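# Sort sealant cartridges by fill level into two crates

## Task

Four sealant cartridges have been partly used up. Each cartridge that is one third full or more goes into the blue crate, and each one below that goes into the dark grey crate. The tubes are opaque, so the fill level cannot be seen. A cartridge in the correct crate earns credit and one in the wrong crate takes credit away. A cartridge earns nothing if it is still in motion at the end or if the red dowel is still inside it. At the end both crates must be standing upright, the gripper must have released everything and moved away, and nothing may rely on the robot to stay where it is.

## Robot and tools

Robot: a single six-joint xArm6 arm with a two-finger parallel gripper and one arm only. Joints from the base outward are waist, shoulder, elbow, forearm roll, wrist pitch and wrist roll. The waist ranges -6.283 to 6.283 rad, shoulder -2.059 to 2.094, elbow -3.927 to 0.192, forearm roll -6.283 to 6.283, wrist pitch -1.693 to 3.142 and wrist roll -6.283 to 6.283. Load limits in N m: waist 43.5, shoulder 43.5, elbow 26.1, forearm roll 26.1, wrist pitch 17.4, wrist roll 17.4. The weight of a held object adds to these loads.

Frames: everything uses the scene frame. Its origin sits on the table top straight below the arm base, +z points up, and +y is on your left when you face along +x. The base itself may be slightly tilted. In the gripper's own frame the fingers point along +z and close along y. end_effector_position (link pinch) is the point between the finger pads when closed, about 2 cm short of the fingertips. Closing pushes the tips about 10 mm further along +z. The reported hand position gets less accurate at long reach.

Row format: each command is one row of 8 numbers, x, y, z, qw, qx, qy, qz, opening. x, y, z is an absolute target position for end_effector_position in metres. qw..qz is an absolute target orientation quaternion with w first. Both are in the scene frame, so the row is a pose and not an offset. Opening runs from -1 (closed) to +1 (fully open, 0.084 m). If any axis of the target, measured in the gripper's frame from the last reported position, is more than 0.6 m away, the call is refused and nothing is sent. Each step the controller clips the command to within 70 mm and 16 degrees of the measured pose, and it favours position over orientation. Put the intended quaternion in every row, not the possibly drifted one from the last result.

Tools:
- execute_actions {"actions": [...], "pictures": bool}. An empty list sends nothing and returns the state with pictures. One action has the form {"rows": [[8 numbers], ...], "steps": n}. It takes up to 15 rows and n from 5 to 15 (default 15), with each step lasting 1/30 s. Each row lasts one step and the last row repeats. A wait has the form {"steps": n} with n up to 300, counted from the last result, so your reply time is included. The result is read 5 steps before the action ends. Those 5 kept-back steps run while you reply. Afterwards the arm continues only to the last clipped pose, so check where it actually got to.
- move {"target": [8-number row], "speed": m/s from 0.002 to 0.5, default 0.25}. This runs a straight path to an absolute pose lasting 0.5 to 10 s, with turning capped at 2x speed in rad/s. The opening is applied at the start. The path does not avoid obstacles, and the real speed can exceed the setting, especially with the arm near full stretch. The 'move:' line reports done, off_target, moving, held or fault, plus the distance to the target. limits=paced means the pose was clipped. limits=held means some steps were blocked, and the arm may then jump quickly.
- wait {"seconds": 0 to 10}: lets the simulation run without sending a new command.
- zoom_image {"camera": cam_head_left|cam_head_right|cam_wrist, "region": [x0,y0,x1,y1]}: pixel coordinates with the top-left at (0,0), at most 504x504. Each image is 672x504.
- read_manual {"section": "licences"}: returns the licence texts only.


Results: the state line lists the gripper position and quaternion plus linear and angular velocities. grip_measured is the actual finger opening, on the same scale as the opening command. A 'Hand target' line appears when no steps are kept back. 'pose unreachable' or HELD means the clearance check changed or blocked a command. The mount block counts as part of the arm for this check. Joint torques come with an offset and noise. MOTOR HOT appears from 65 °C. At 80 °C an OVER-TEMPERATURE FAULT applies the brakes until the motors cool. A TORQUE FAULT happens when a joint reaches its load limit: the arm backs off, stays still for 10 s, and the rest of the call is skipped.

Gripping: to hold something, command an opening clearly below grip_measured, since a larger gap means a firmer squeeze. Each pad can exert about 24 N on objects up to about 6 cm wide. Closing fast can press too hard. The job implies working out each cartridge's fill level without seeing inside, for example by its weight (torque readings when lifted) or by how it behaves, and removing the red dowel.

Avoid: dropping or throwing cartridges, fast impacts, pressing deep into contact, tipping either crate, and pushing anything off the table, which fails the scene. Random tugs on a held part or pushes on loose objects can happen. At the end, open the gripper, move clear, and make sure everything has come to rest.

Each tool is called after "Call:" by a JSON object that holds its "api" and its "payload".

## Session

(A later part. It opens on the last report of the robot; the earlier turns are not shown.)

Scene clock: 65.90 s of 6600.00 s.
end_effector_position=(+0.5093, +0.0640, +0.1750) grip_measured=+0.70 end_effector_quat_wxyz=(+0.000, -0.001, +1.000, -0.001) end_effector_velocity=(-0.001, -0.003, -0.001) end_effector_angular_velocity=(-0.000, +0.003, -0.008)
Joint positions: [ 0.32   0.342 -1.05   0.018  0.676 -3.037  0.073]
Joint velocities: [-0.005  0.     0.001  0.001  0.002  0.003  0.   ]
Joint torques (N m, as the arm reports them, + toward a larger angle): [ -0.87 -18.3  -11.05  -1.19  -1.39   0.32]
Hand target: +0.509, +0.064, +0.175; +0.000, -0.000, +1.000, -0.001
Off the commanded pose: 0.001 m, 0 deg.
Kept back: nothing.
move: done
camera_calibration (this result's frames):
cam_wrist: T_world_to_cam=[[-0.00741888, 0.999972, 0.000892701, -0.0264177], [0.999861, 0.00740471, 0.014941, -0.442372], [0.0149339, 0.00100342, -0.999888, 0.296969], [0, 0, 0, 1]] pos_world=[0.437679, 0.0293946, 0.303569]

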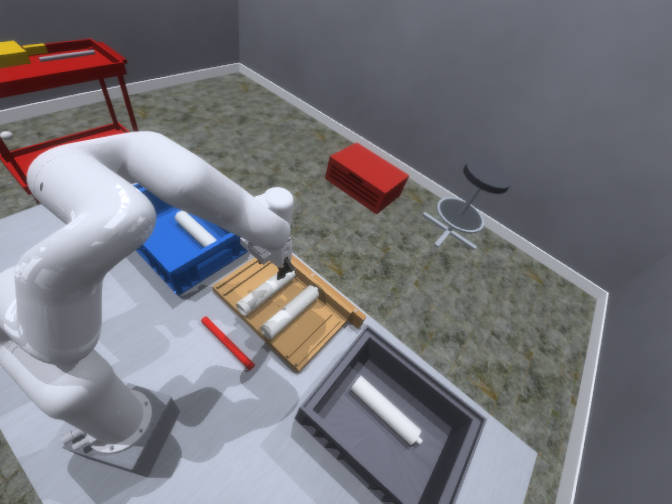

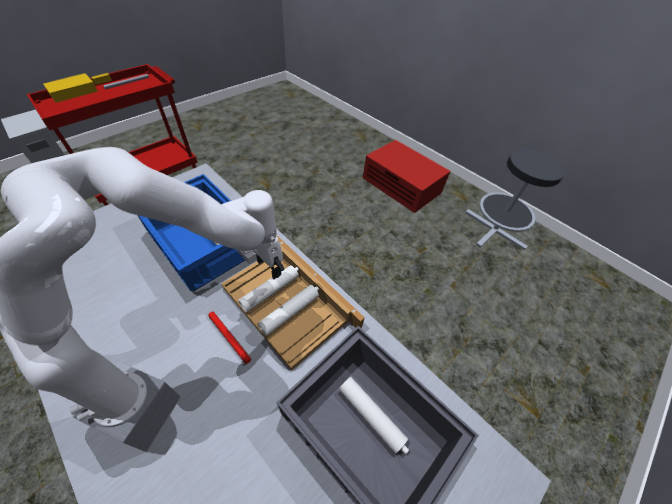

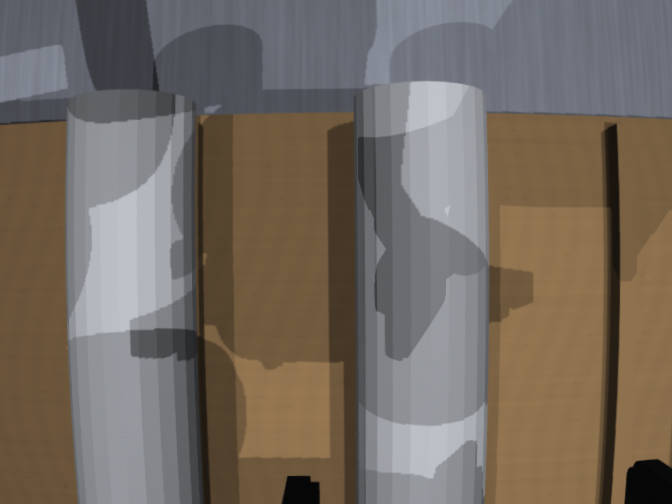

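Call:
{"api": "move", "payload": {"target": [0.51, 0.064, 0.062, 0, 0, 1, 0, 0.7], "speed": 0.2}}

Call:
{"api": "execute_actions", "payload": {"actions": [{"rows": [[0.51,0.064,0.062,0,0,1,0,0.6],[0.51,0.064,0.062,0,0,1,0,0.5],[0.51,0.064,0.062,0,0,1,0,0.41],[0.51,0.064,0.062,0,0,1,0,0.33],[0.51,0.064,0.062,0,0,1,0,0.26],[0.51,0.064,0.062,0,0,1,0,0.2],[0.51,0.064,0.062,0,0,1,0,0.15],[0.51,0.064,0.062,0,0,1,0,0.11],[0.51,0.064,0.062,0,0,1,0,0.07],[0.51,0.064,0.062,0,0,1,0,0.03],[0.51,0.064,0.062,0,0,1,0,-0.05],[0.51,0.064,0.062,0,0,1,0,-0.2],[0.51,0.064,0.062,0,0,1,0,-0.4]], "steps": 13}]}}

Call:
{"api": "move", "payload": {"target": [0.51, 0.064, 0.215, 0, 0, 1, 0, -0.6], "speed": 0.22}}

Scene clock: 67.30 s of 6600.00 s.
end_effector_position=(+0.5106, +0.0641, +0.0625) grip_measured=+0.70 end_effector_quat_wxyz=(+0.001, -0.000, +1.000, +0.000) end_effector_velocity=(-0.004, -0.000, -0.005) end_effector_angular_velocity=(-0.001, +0.009, -0.001)
Joint positions: [ 0.324  0.624 -1.088  0.029  0.43  -3.044  0.073]
Joint velocities: [ 0.001  0.009  0.002 -0.    -0.001  0.002 -0.   ]
Joint torques (N m, as the arm reports them, + toward a larger angle): [ -0.76 -19.7   -9.26  -1.04  -1.62   0.4 ]
Hand target: +0.510, +0.064, +0.062; -0.000, -0.000, +1.000, +0.000
Off the commanded pose: 0.001 m, 0 deg.
Kept back: nothing.
move: done
camera_calibration (this result's frames):
cam_wrist: T_world_to_cam=[[-0.00596629, 0.99998, 0.00218242, -0.0272177], [0.999856, 0.00593081, 0.0159186, -0.44196], [0.0159053, 0.00227708, -0.999871, 0.183895], [0, 0, 0, 1]] pos_world=[0.438809, 0.0294196, 0.190966]

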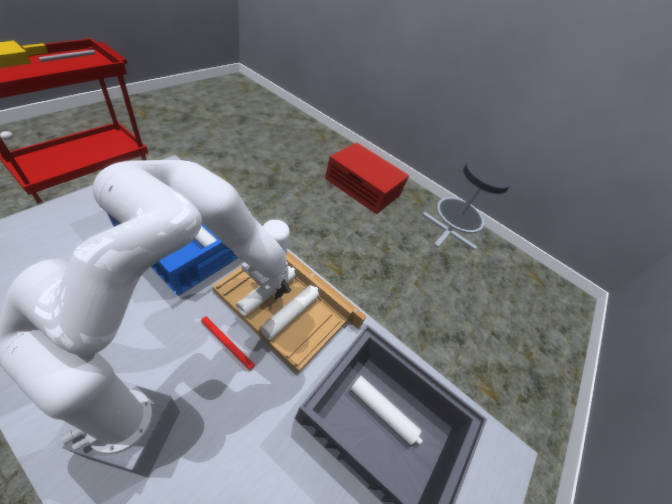

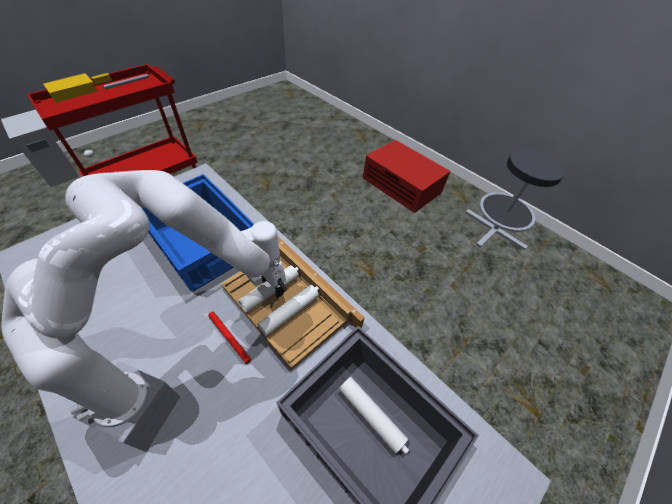

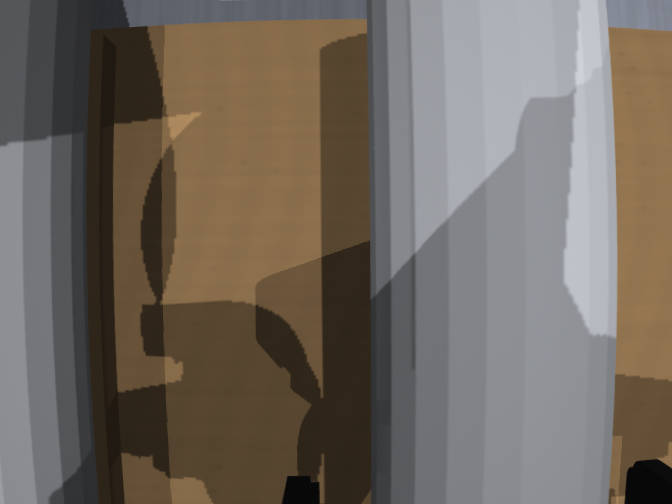

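Scene clock: 67.57 s of 6600.00 s.
end_effector_position=(+0.5101, +0.0640, +0.0621) grip_measured=+0.14 end_effector_quat_wxyz=(+0.000, -0.000, +1.000, +0.000) end_effector_velocity=(-0.000, -0.000, -0.001) end_effector_angular_velocity=(-0.001, +0.000, +0.001)
Joint positions: [ 0.324  0.625 -1.087  0.029  0.43  -3.044  0.05 ]
Joint velocities: [-0.001  0.001  0.001 -0.001 -0.002 -0.001 -0.058]
Joint torques (N m, as the arm reports them, + toward a larger angle): [ -1.06 -19.58  -9.13  -1.13  -1.59   0.41]
Steps of this call (steps 1 to 8: the first 8 steps of this action). Readings (end_effector_position):
1: (+0.5105, +0.0641, +0.0623)
2: (+0.5104, +0.0641, +0.0623)
4: (+0.5102, +0.0640, +0.0622)
8: the state above

Scene clock: 68.97 s of 6600.00 s.
end_effector_position=(+0.5092, +0.0639, +0.2142) grip_measured=+0.10 end_effector_quat_wxyz=(-0.001, +0.000, +1.000, -0.000) end_effector_velocity=(+0.004, +0.001, +0.007) end_effector_angular_velocity=(+0.001, -0.013, +0.001)
Joint positions: [ 0.318  0.263 -1.07   0.017  0.776 -3.035  0.048]
Joint velocities: [ 0.    -0.009 -0.007 -0.     0.003 -0.     0.   ]
Joint torques (N m, as the arm reports them, + toward a larger angle): [ -0.85 -18.07 -11.92  -1.26  -1.71   0.3 ]
Hand target: +0.510, +0.064, +0.215; +0.000, +0.000, +1.000, -0.000
Off your previous action's commanded pose: 0.000 m, 0 deg at its last step (step 5 of this call).
Off the commanded pose: 0.001 m, 0 deg.
Kept back: nothing.
move: done
camera_calibration (this result's frames):
cam_wrist: T_world_to_cam=[[-0.005702, 0.999983, 0.00148445, -0.0272862], [0.999902, 0.00568251, 0.0128143, -0.442357], [0.0128056, 0.00155737, -0.999917, 0.337298], [0, 0, 0, 1]] pos_world=[0.437839, 0.0292742, 0.342979]

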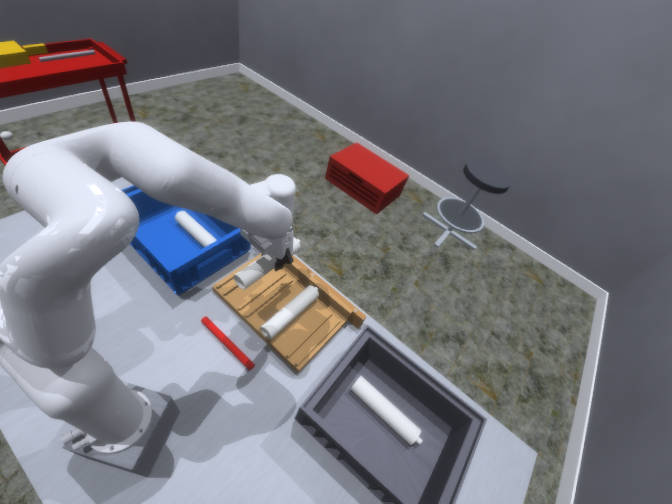

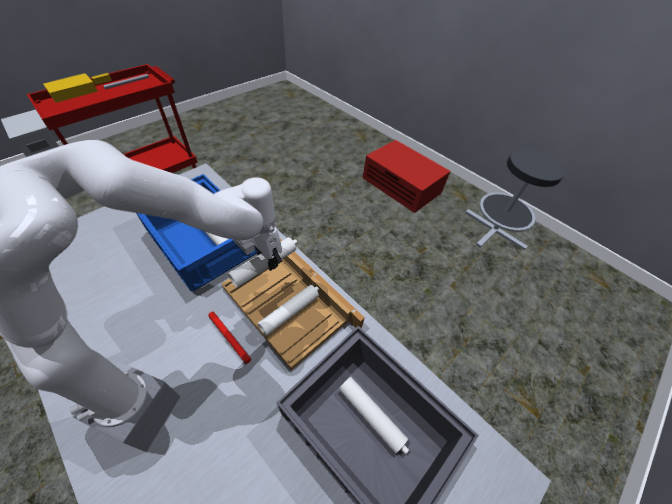

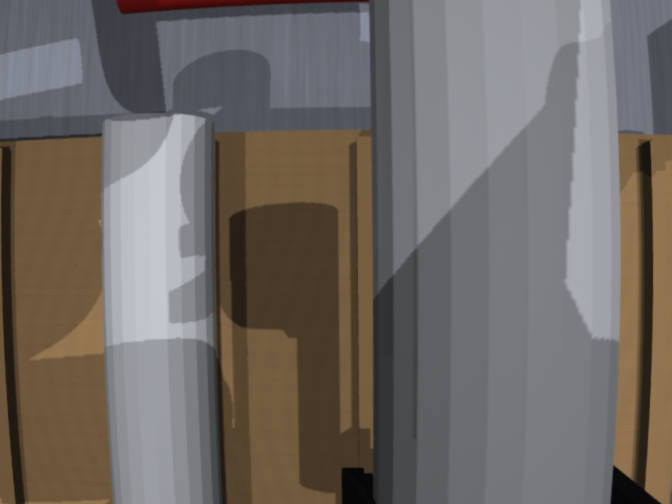

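Tube 2 is held. Carrying it to the free side of the grey crate.

Call:
{"api": "move", "payload": {"target": [0.388, -0.455, 0.215, 0, 0.7071, 0.7071, 0, -0.6], "speed": 0.38}}

Scene clock: 71.83 s of 6600.00 s.
end_effector_position=(+0.3861, -0.4550, +0.2152) grip_measured=+0.10 end_effector_quat_wxyz=(+0.000, +0.707, +0.707, -0.001) end_effector_velocity=(-0.002, -0.003, -0.001) end_effector_angular_velocity=(+0.001, +0.003, -0.008)
Joint positions: [-0.683  0.562 -1.495  0.04   0.925 -2.478  0.048]
Joint velocities: [-0.005  0.006 -0.008 -0.002  0.005  0.004  0.   ]
Joint torques (N m, as the arm reports them, + toward a larger angle): [ -1.21 -22.12 -12.73  -1.14  -1.62   0.29]
Hand target: +0.386, -0.455, +0.215; +0.000, +0.707, +0.707, -0.001
Off the commanded pose: 0.002 m, 0 deg.
Kept back: nothing.
move: done
camera_calibration (this result's frames):
cam_wrist: T_world_to_cam=[[0.999976, 0.00682759, 0.000880496, -0.349211], [0.00681211, -0.99984, 0.0165247, -0.391226], [0.00099318, -0.0165183, -0.999863, 0.336992], [0, 0, 0, 1]] pos_world=[0.351534, -0.383213, 0.343719]

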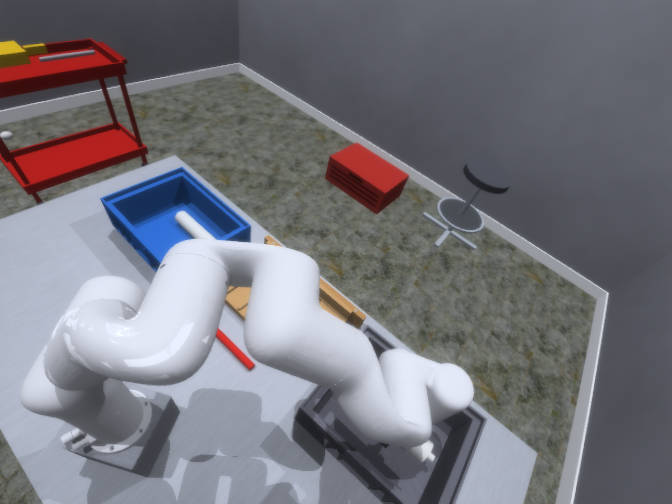

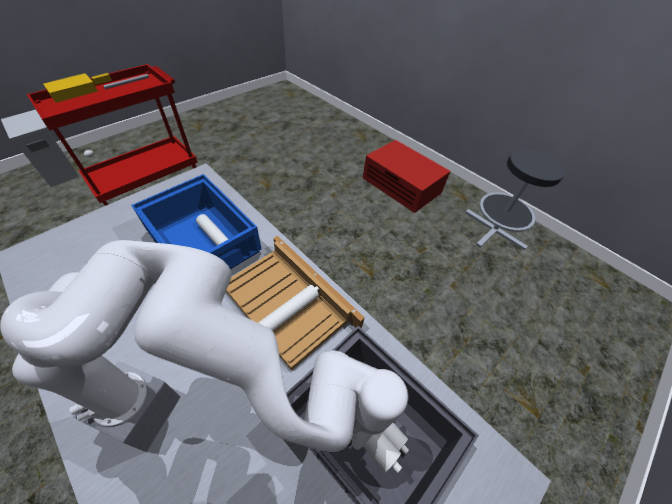

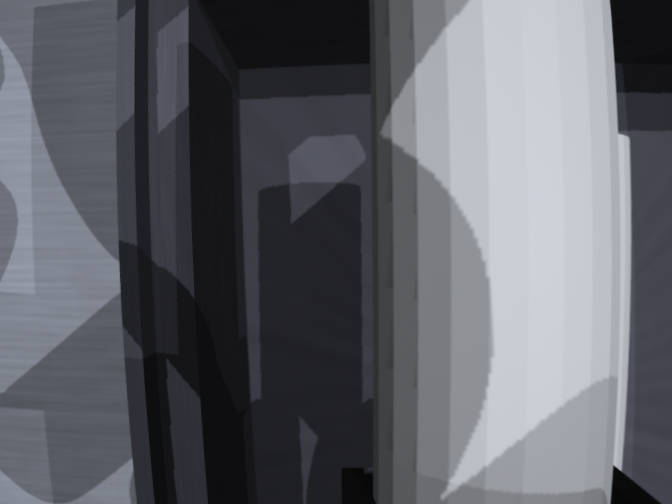

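Call:
{"api": "move", "payload": {"target": [0.388, -0.455, 0.051, 0, 0.7071, 0.7071, 0, -0.6], "speed": 0.17}}

Call:
{"api": "execute_actions", "payload": {"actions": [{"rows": [[0.388,-0.455,0.050,0,0.7071,0.7071,0,-0.6],[0.388,-0.455,0.049,0,0.7071,0.7071,0,-0.6],[0.388,-0.455,0.048,0,0.7071,0.7071,0,-0.6],[0.388,-0.455,0.047,0,0.7071,0.7071,0,-0.6],[0.388,-0.455,0.0463,0,0.7071,0.7071,0,-0.6],[0.388,-0.455,0.0457,0,0.7071,0.7071,0,-0.6],[0.388,-0.455,0.0452,0,0.7071,0.7071,0,-0.6]], "steps": 15}]}}

Scene clock: 73.73 s of 6600.00 s.
end_effector_position=(+0.3885, -0.4556, +0.0516) grip_measured=+0.10 end_effector_quat_wxyz=(+0.001, +0.707, +0.707, +0.000) end_effector_velocity=(-0.004, +0.004, -0.007) end_effector_angular_velocity=(+0.011, +0.010, -0.000)
Joint positions: [-0.669  0.894 -1.53   0.058  0.628 -2.486  0.048]
Joint velocities: [ 0.     0.01   0.004  0.     0.001 -0.     0.   ]
Joint torques (N m, as the arm reports them, + toward a larger angle): [ -1.54 -24.04 -10.8   -1.33  -1.76   0.32]
Hand target: +0.388, -0.455, +0.051; +0.000, +0.707, +0.707, +0.000
Off the commanded pose: 0.001 m, 0 deg.
Kept back: nothing.
move: done
camera_calibration (this result's frames):
cam_wrist: T_world_to_cam=[[0.999977, 0.00602681, 0.00295415, -0.351956], [0.00597971, -0.999859, 0.0157029, -0.38869], [0.00304837, -0.0156849, -0.999872, 0.172991], [0, 0, 0, 1]] pos_world=[0.353745, -0.383801, 0.180112]

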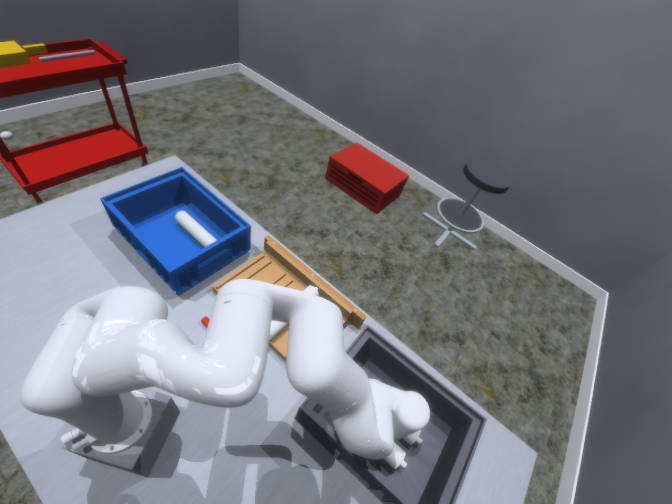

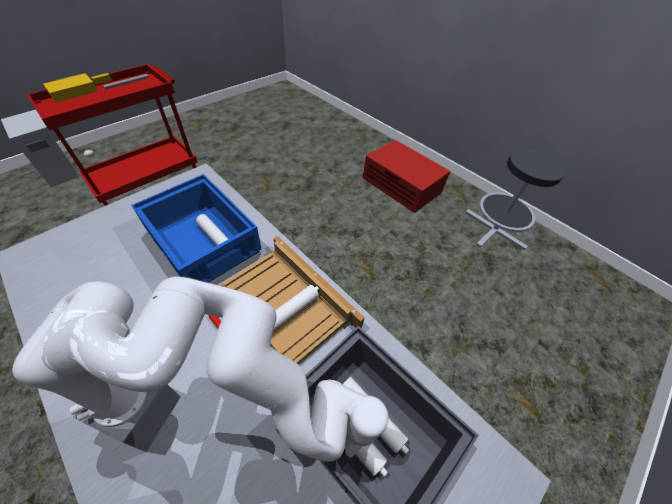

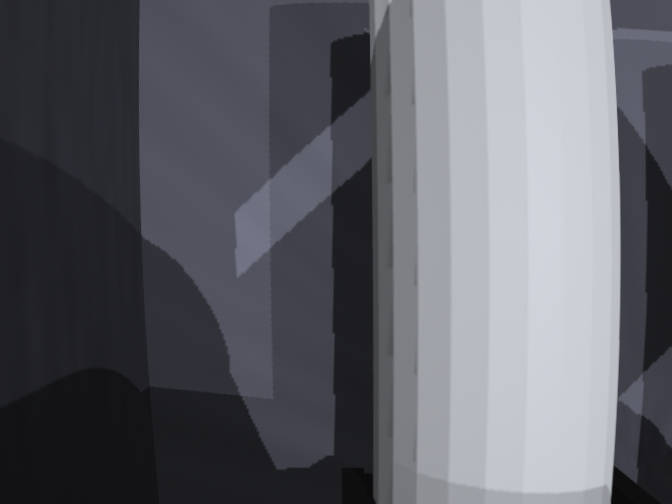

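Scene clock: 74.07 s of 6600.00 s.
end_effector_position=(+0.3878, -0.4548, +0.0454) grip_measured=+0.10 end_effector_quat_wxyz=(-0.000, +0.707, +0.707, +0.000) end_effector_velocity=(+0.001, -0.001, -0.006) end_effector_angular_velocity=(-0.002, -0.001, -0.001)
Joint positions: [-0.668  0.908 -1.534  0.058  0.62  -2.486  0.048]
Joint velocities: [ 0.001  0.017 -0.01   0.    -0.009  0.001  0.   ]
Joint torques (N m, as the arm reports them, + toward a larger angle): [ -1.59 -24.66 -10.91  -1.03  -1.54   0.37]
Steps of this call (steps 1 to 10: the first 10 steps of this action). Readings (end_effector_position):
1: (+0.3884, -0.4554, +0.0514)
2: (+0.3884, -0.4554, +0.0511)
4: (+0.3883, -0.4554, +0.0500)
8: (+0.3879, -0.4549, +0.0464)
10: the state above

Call:
{"api": "execute_actions", "payload": {"actions": [{"rows": [[0.388,-0.455,0.0448,0,0.7071,0.7071,0,-0.5],[0.388,-0.455,0.0445,0,0.7071,0.7071,0,-0.35],[0.388,-0.455,0.0445,0,0.7071,0.7071,0,-0.2],[0.388,-0.455,0.0445,0,0.7071,0.7071,0,-0.05],[0.388,-0.455,0.0445,0,0.7071,0.7071,0,0.06],[0.388,-0.455,0.0445,0,0.7071,0.7071,0,0.11],[0.388,-0.455,0.0445,0,0.7071,0.7071,0,0.14],[0.388,-0.455,0.0445,0,0.7071,0.7071,0,0.18],[0.388,-0.455,0.0445,0,0.7071,0.7071,0,0.23],[0.388,-0.455,0.0445,0,0.7071,0.7071,0,0.29],[0.388,-0.455,0.0445,0,0.7071,0.7071,0,0.35],[0.388,-0.455,0.0445,0,0.7071,0.7071,0,0.40]], "steps": 13}]}}

Call:
{"api": "move", "payload": {"target": [0.388, -0.44, 0.195, 0, 0.7071, 0.7071, 0, 0.4], "speed": 0.25}}

Scene clock: 74.70 s of 6600.00 s.
end_effector_position=(+0.3882, -0.4553, +0.0449) grip_measured=+0.14 end_effector_quat_wxyz=(+0.000, +0.707, +0.707, -0.000) end_effector_velocity=(-0.002, +0.002, -0.006) end_effector_angular_velocity=(+0.005, +0.004, -0.001)
Joint positions: [-0.668  0.91  -1.536  0.058  0.618 -2.486  0.05 ]
Joint velocities: [-0.001  0.009  0.002  0.    -0.005 -0.     0.046]
Joint torques (N m, as the arm reports them, + toward a larger angle): [ -1.61 -23.4  -10.34  -1.03  -1.5    0.3 ]
Off your previous action's commanded pose: 0.000 m, 0 deg at its last step (step 5 of this call).
Steps of this call (steps 1 to 5: the last 5 steps of your previous action; steps 6 to 11: nothing new was sent; steps 12 to 19: the first 8 steps of this action). Readings (end_effector_position):
12: (+0.3881, -0.4551, +0.0453)
13: (+0.3881, -0.4551, +0.0453)
15: (+0.3882, -0.4552, +0.0451)
19: the state above

Scene clock: 76.23 s of 6600.00 s.
end_effector_position=(+0.3876, -0.4396, +0.1942) grip_measured=+0.39 end_effector_quat_wxyz=(-0.001, +0.707, +0.707, +0.000) end_effector_velocity=(+0.003, -0.003, +0.008) end_effector_angular_velocity=(-0.011, -0.009, +0.000)
Joint positions: [-0.663  0.561 -1.428  0.044  0.861 -2.462  0.061]
Joint velocities: [-0.    -0.01  -0.006 -0.001  0.001  0.     0.   ]
Joint torques (N m, as the arm reports them, + toward a larger angle): [ -1.5  -21.35 -11.86  -1.16  -1.45   0.32]
Hand target: +0.388, -0.440, +0.195; -0.000, +0.707, +0.707, -0.000
Off your previous action's commanded pose: 0.000 m, 0 deg at its last step (step 5 of this call).
Off the commanded pose: 0.001 m, 0 deg.
Kept back: nothing.
move: done
camera_calibration (this result's frames):
cam_wrist: T_world_to_cam=[[0.999984, 0.005667, 0.000730253, -0.351248], [0.00565664, -0.999893, 0.0134881, -0.374405], [0.000806612, -0.0134838, -0.999909, 0.317626], [0, 0, 0, 1]] pos_world=[0.353103, -0.368091, 0.322903]

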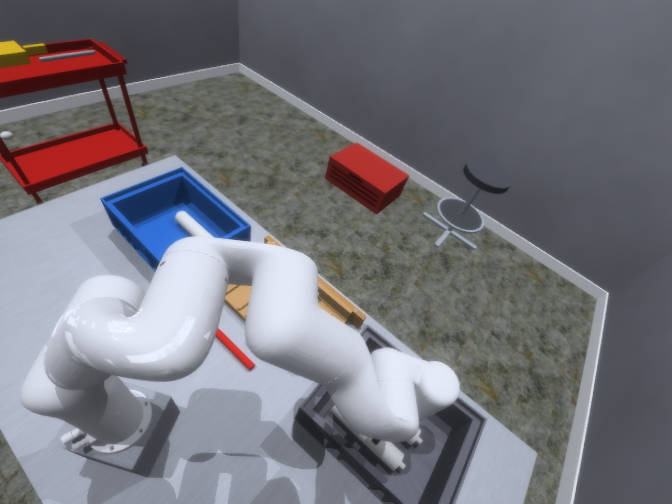

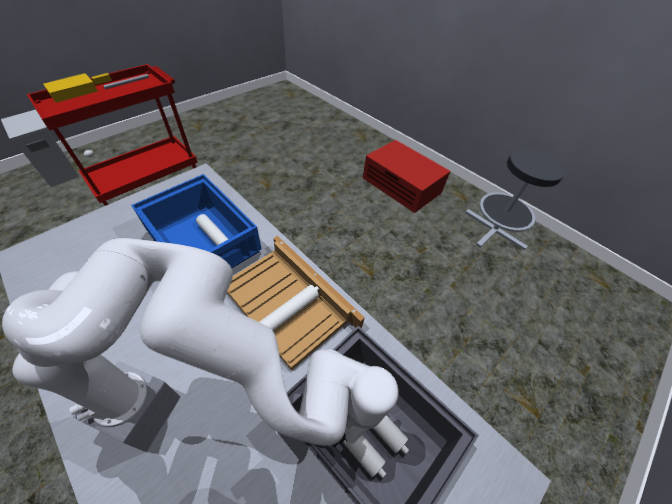

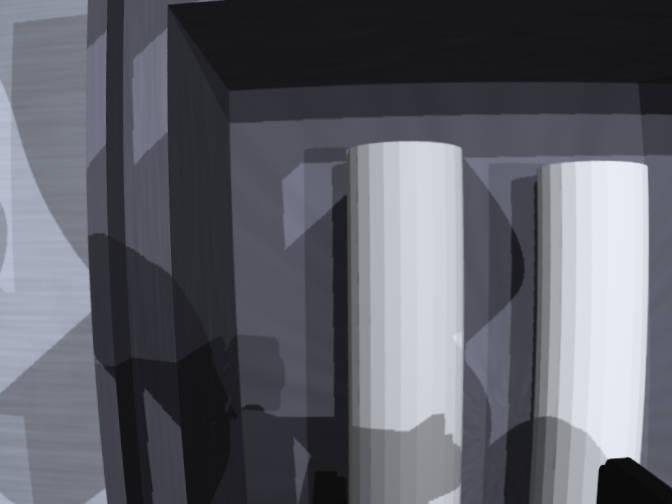

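Both near-empty tubes are in the grey crate. Moving to tube 3.

Call:
{"api": "move", "payload": {"target": [0.505, -0.047, 0.175, 0, 0, 1, 0, 0.7], "speed": 0.45}}

Scene clock: 78.73 s of 6600.00 s.
end_effector_position=(+0.5066, -0.0473, +0.1749) grip_measured=+0.70 end_effector_quat_wxyz=(+0.001, +0.001, +1.000, +0.001) end_effector_velocity=(+0.002, +0.003, +0.001) end_effector_angular_velocity=(-0.000, -0.001, +0.011)
Joint positions: [ 0.099  0.336 -1.035  0.033  0.669 -3.267  0.073]
Joint velocities: [ 0.006  0.001 -0.004 -0.     0.002 -0.005  0.   ]
Joint torques (N m, as the arm reports them, + toward a larger angle): [ -0.91 -18.11 -10.88  -1.26  -1.59   0.36]
Hand target: +0.507, -0.047, +0.175; +0.001, -0.000, +1.000, +0.001
Off the commanded pose: 0.002 m, 0 deg.
Kept back: nothing.
move: done
camera_calibration (this result's frames):
cam_wrist: T_world_to_cam=[[-0.00447389, 0.999985, 0.00309774, 0.082972], [0.999867, 0.00442464, 0.0157254, -0.439182], [0.0157115, 0.00316768, -0.999872, 0.296777], [0, 0, 0, 1]] pos_world=[0.434832, -0.0819676, 0.303388]

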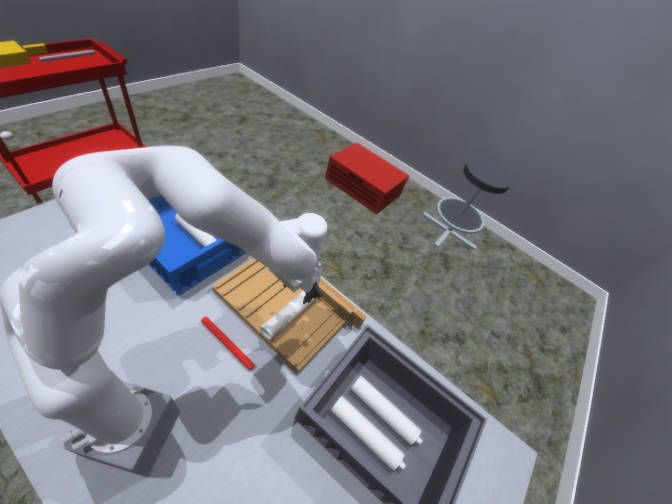

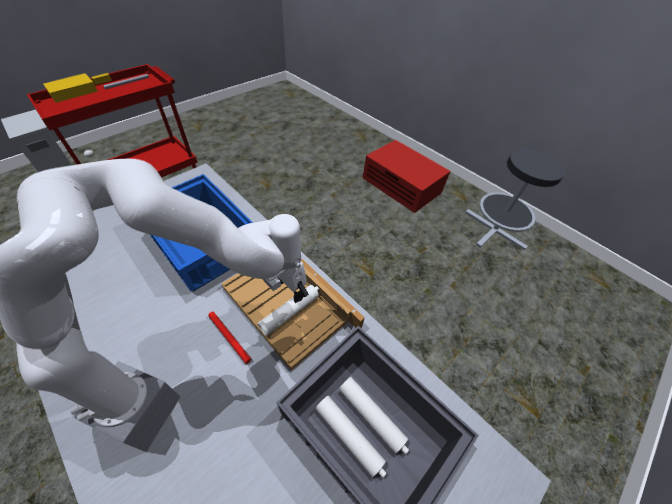

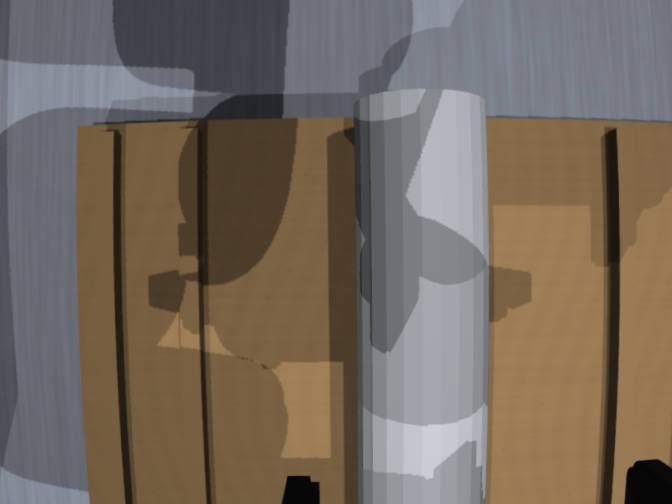

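Call:
{"api": "move", "payload": {"target": [0.505, -0.0475, 0.062, 0, 0, 1, 0, 0.7], "speed": 0.2}}

Call:
{"api": "execute_actions", "payload": {"actions": [{"rows": [[0.505,-0.0475,0.062,0,0,1,0,0.6],[0.505,-0.0475,0.062,0,0,1,0,0.5],[0.505,-0.0475,0.062,0,0,1,0,0.41],[0.505,-0.0475,0.062,0,0,1,0,0.33],[0.505,-0.0475,0.062,0,0,1,0,0.26],[0.505,-0.0475,0.062,0,0,1,0,0.2],[0.505,-0.0475,0.062,0,0,1,0,0.15],[0.505,-0.0475,0.062,0,0,1,0,0.11],[0.505,-0.0475,0.062,0,0,1,0,0.07],[0.505,-0.0475,0.062,0,0,1,0,0.03],[0.505,-0.0475,0.062,0,0,1,0,-0.05],[0.505,-0.0475,0.062,0,0,1,0,-0.2],[0.505,-0.0475,0.062,0,0,1,0,-0.4]], "steps": 13}]}}

Call:
{"api": "move", "payload": {"target": [0.495, -0.02, 0.215, 0, 0, 1, 0, -0.6], "speed": 0.22}}

Scene clock: 80.83 s of 6600.00 s.
end_effector_position=(+0.5056, -0.0475, +0.0625) grip_measured=+0.70 end_effector_quat_wxyz=(+0.001, -0.000, +1.000, +0.000) end_effector_velocity=(-0.003, +0.000, -0.005) end_effector_angular_velocity=(+0.001, +0.009, +0.002)
Joint positions: [ 0.105  0.616 -1.064  0.047  0.418 -3.279  0.073]
Joint velocities: [ 0.     0.008  0.002 -0.    -0.001 -0.002  0.   ]
Joint torques (N m, as the arm reports them, + toward a larger angle): [ -1.13 -19.78  -8.92  -1.16  -1.55   0.28]
Hand target: +0.505, -0.047, +0.062; +0.000, -0.000, +1.000, +0.000
Off the commanded pose: 0.001 m, 0 deg.
Kept back: nothing.
move: done
camera_calibration (this result's frames):
cam_wrist: T_world_to_cam=[[-0.00597291, 0.99998, 0.00192496, 0.0843866], [0.999855, 0.00594147, 0.0159458, -0.436319], [0.015934, 0.00201992, -0.999871, 0.184186], [0, 0, 0, 1]] pos_world=[0.433825, -0.0821646, 0.190957]

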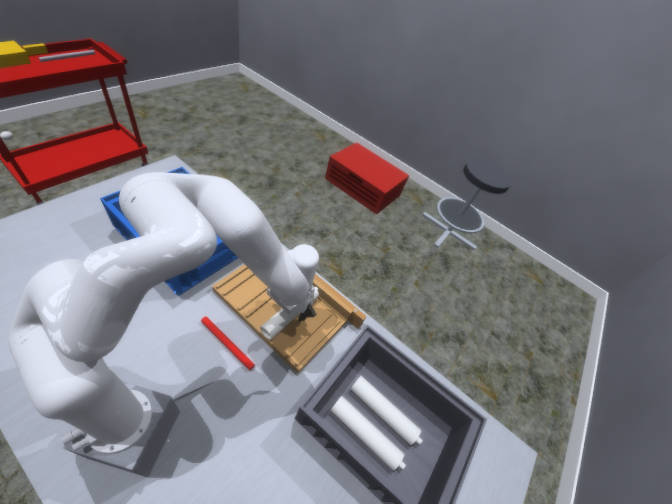

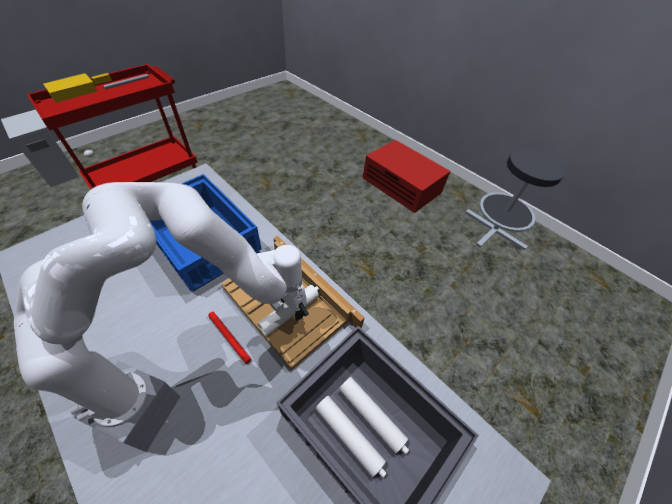

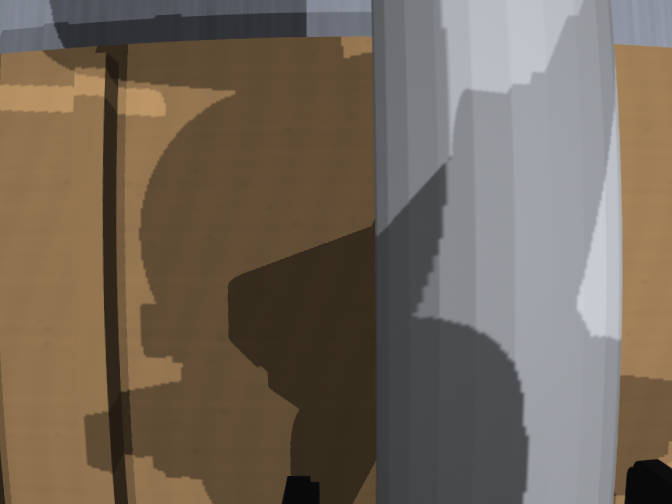

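Scene clock: 81.10 s of 6600.00 s.
end_effector_position=(+0.5051, -0.0475, +0.0621) grip_measured=+0.14 end_effector_quat_wxyz=(+0.000, +0.000, +1.000, -0.000) end_effector_velocity=(-0.001, +0.001, -0.001) end_effector_angular_velocity=(+0.002, +0.003, -0.002)
Joint positions: [ 0.105  0.616 -1.063  0.047  0.418 -3.278  0.05 ]
Joint velocities: [ 0.002  0.001  0.     0.003  0.002  0.    -0.053]
Joint torques (N m, as the arm reports them, + toward a larger angle): [ -1.12 -19.5   -8.94  -1.22  -1.71   0.33]
Steps of this call (steps 1 to 8: the first 8 steps of this action). Readings (end_effector_position):
1: (+0.5055, -0.0475, +0.0623)
2: (+0.5054, -0.0475, +0.0623)
4: (+0.5052, -0.0475, +0.0622)
8: the state above

Scene clock: 82.53 s of 6600.00 s.
end_effector_position=(+0.4944, -0.0200, +0.2144) grip_measured=+0.10 end_effector_quat_wxyz=(-0.001, +0.000, +1.000, -0.000) end_effector_velocity=(+0.005, +0.000, +0.007) end_effector_angular_velocity=(-0.001, -0.016, +0.002)
Joint positions: [ 0.15   0.214 -0.996  0.026  0.754 -3.209  0.048]
Joint velocities: [ 0.001 -0.009 -0.008  0.     0.001 -0.001 -0.   ]
Joint torques (N m, as the arm reports them, + toward a larger angle): [ -0.87 -18.31 -12.68  -1.33  -1.83   0.36]
Hand target: +0.495, -0.020, +0.215; +0.000, +0.000, +1.000, -0.000
Off your previous action's commanded pose: 0.000 m, 0 deg at its last step (step 5 of this call).
Off the commanded pose: 0.001 m, 0 deg.
Kept back: nothing.
move: done
camera_calibration (this result's frames):
cam_wrist: T_world_to_cam=[[-0.00558692, 0.999983, 0.001886, 0.0563472], [0.999899, 0.00556179, 0.0130735, -0.427128], [0.0130628, 0.00195885, -0.999913, 0.337673], [0, 0, 0, 1]] pos_world=[0.422988, -0.0546321, 0.343121]

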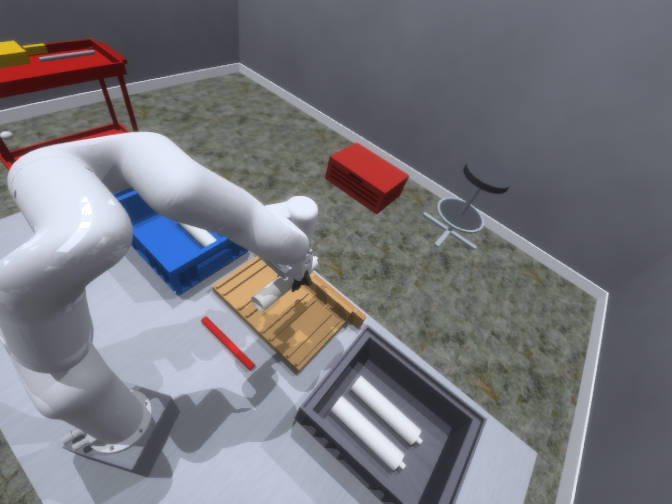

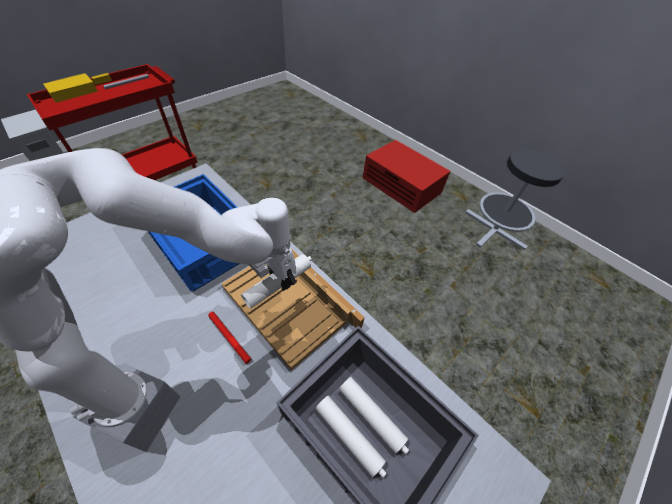

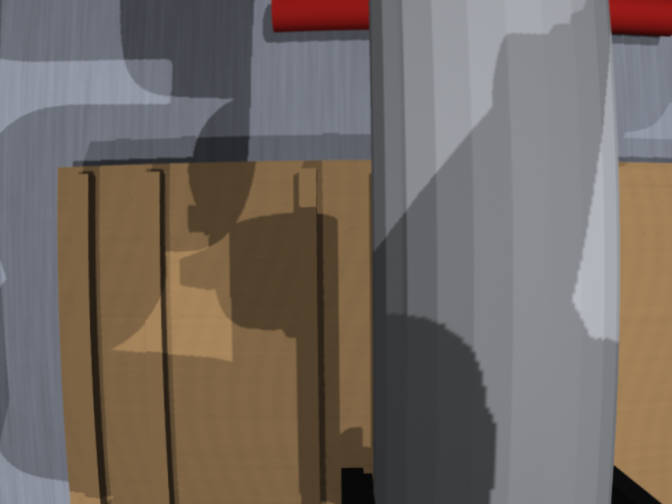

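Call:
{"api": "move", "payload": {"target": [0.397, 0.44, 0.215, 0, -0.7071, 0.7071, 0, -0.6], "speed": 0.38}}

Scene clock: 85.37 s of 6600.00 s.
end_effector_position=(+0.3983, +0.4406, +0.2151) grip_measured=+0.10 end_effector_quat_wxyz=(-0.001, +0.707, -0.708, -0.001) end_effector_velocity=(-0.001, +0.004, +0.001) end_effector_angular_velocity=(+0.001, +0.001, +0.008)
Joint positions: [ 1.041  0.505 -1.443 -0.014  0.904 -3.861  0.048]
Joint velocities: [ 0.005  0.005 -0.011  0.001  0.006 -0.004 -0.   ]
Joint torques (N m, as the arm reports them, + toward a larger angle): [ -0.59 -23.69 -13.59  -1.29  -1.85   0.38]
Hand target: +0.398, +0.441, +0.215; -0.001, +0.707, -0.707, -0.001
Off the commanded pose: 0.001 m, 0 deg.
Kept back: nothing.
move: done
camera_calibration (this result's frames):
cam_wrist: T_world_to_cam=[[-0.999988, -0.00456131, 0.00203794, 0.433867], [-0.00452724, 0.999855, 0.0164203, -0.372306], [-0.00211255, 0.0164109, -0.999863, 0.338345], [0, 0, 0, 1]] pos_world=[0.432891, 0.368678, 0.343528]

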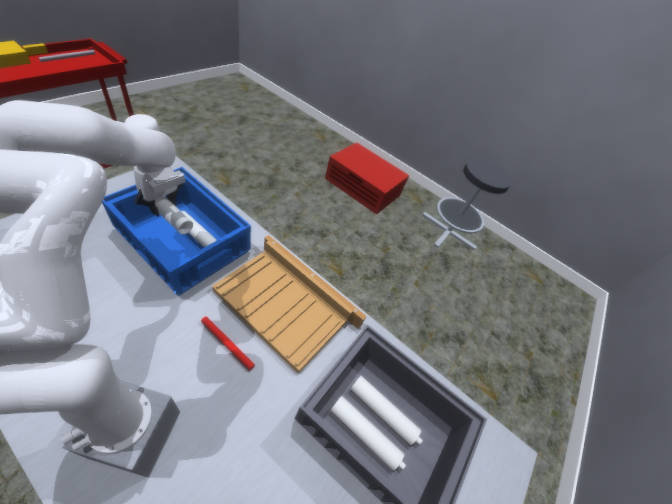

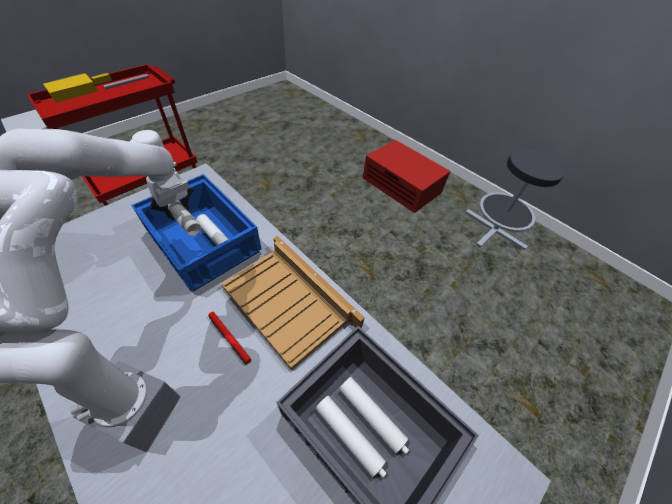

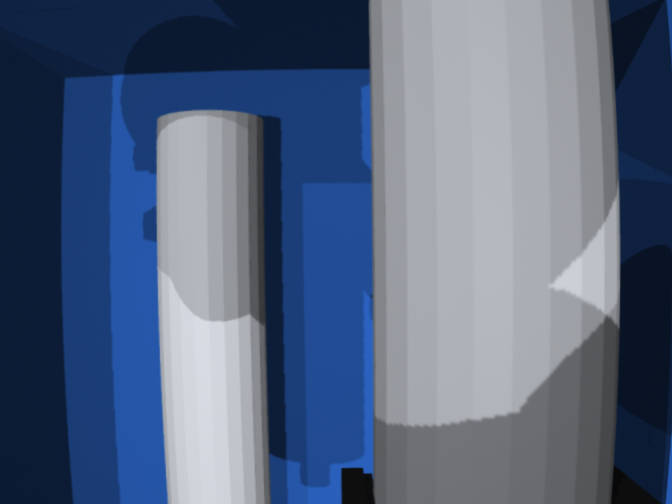

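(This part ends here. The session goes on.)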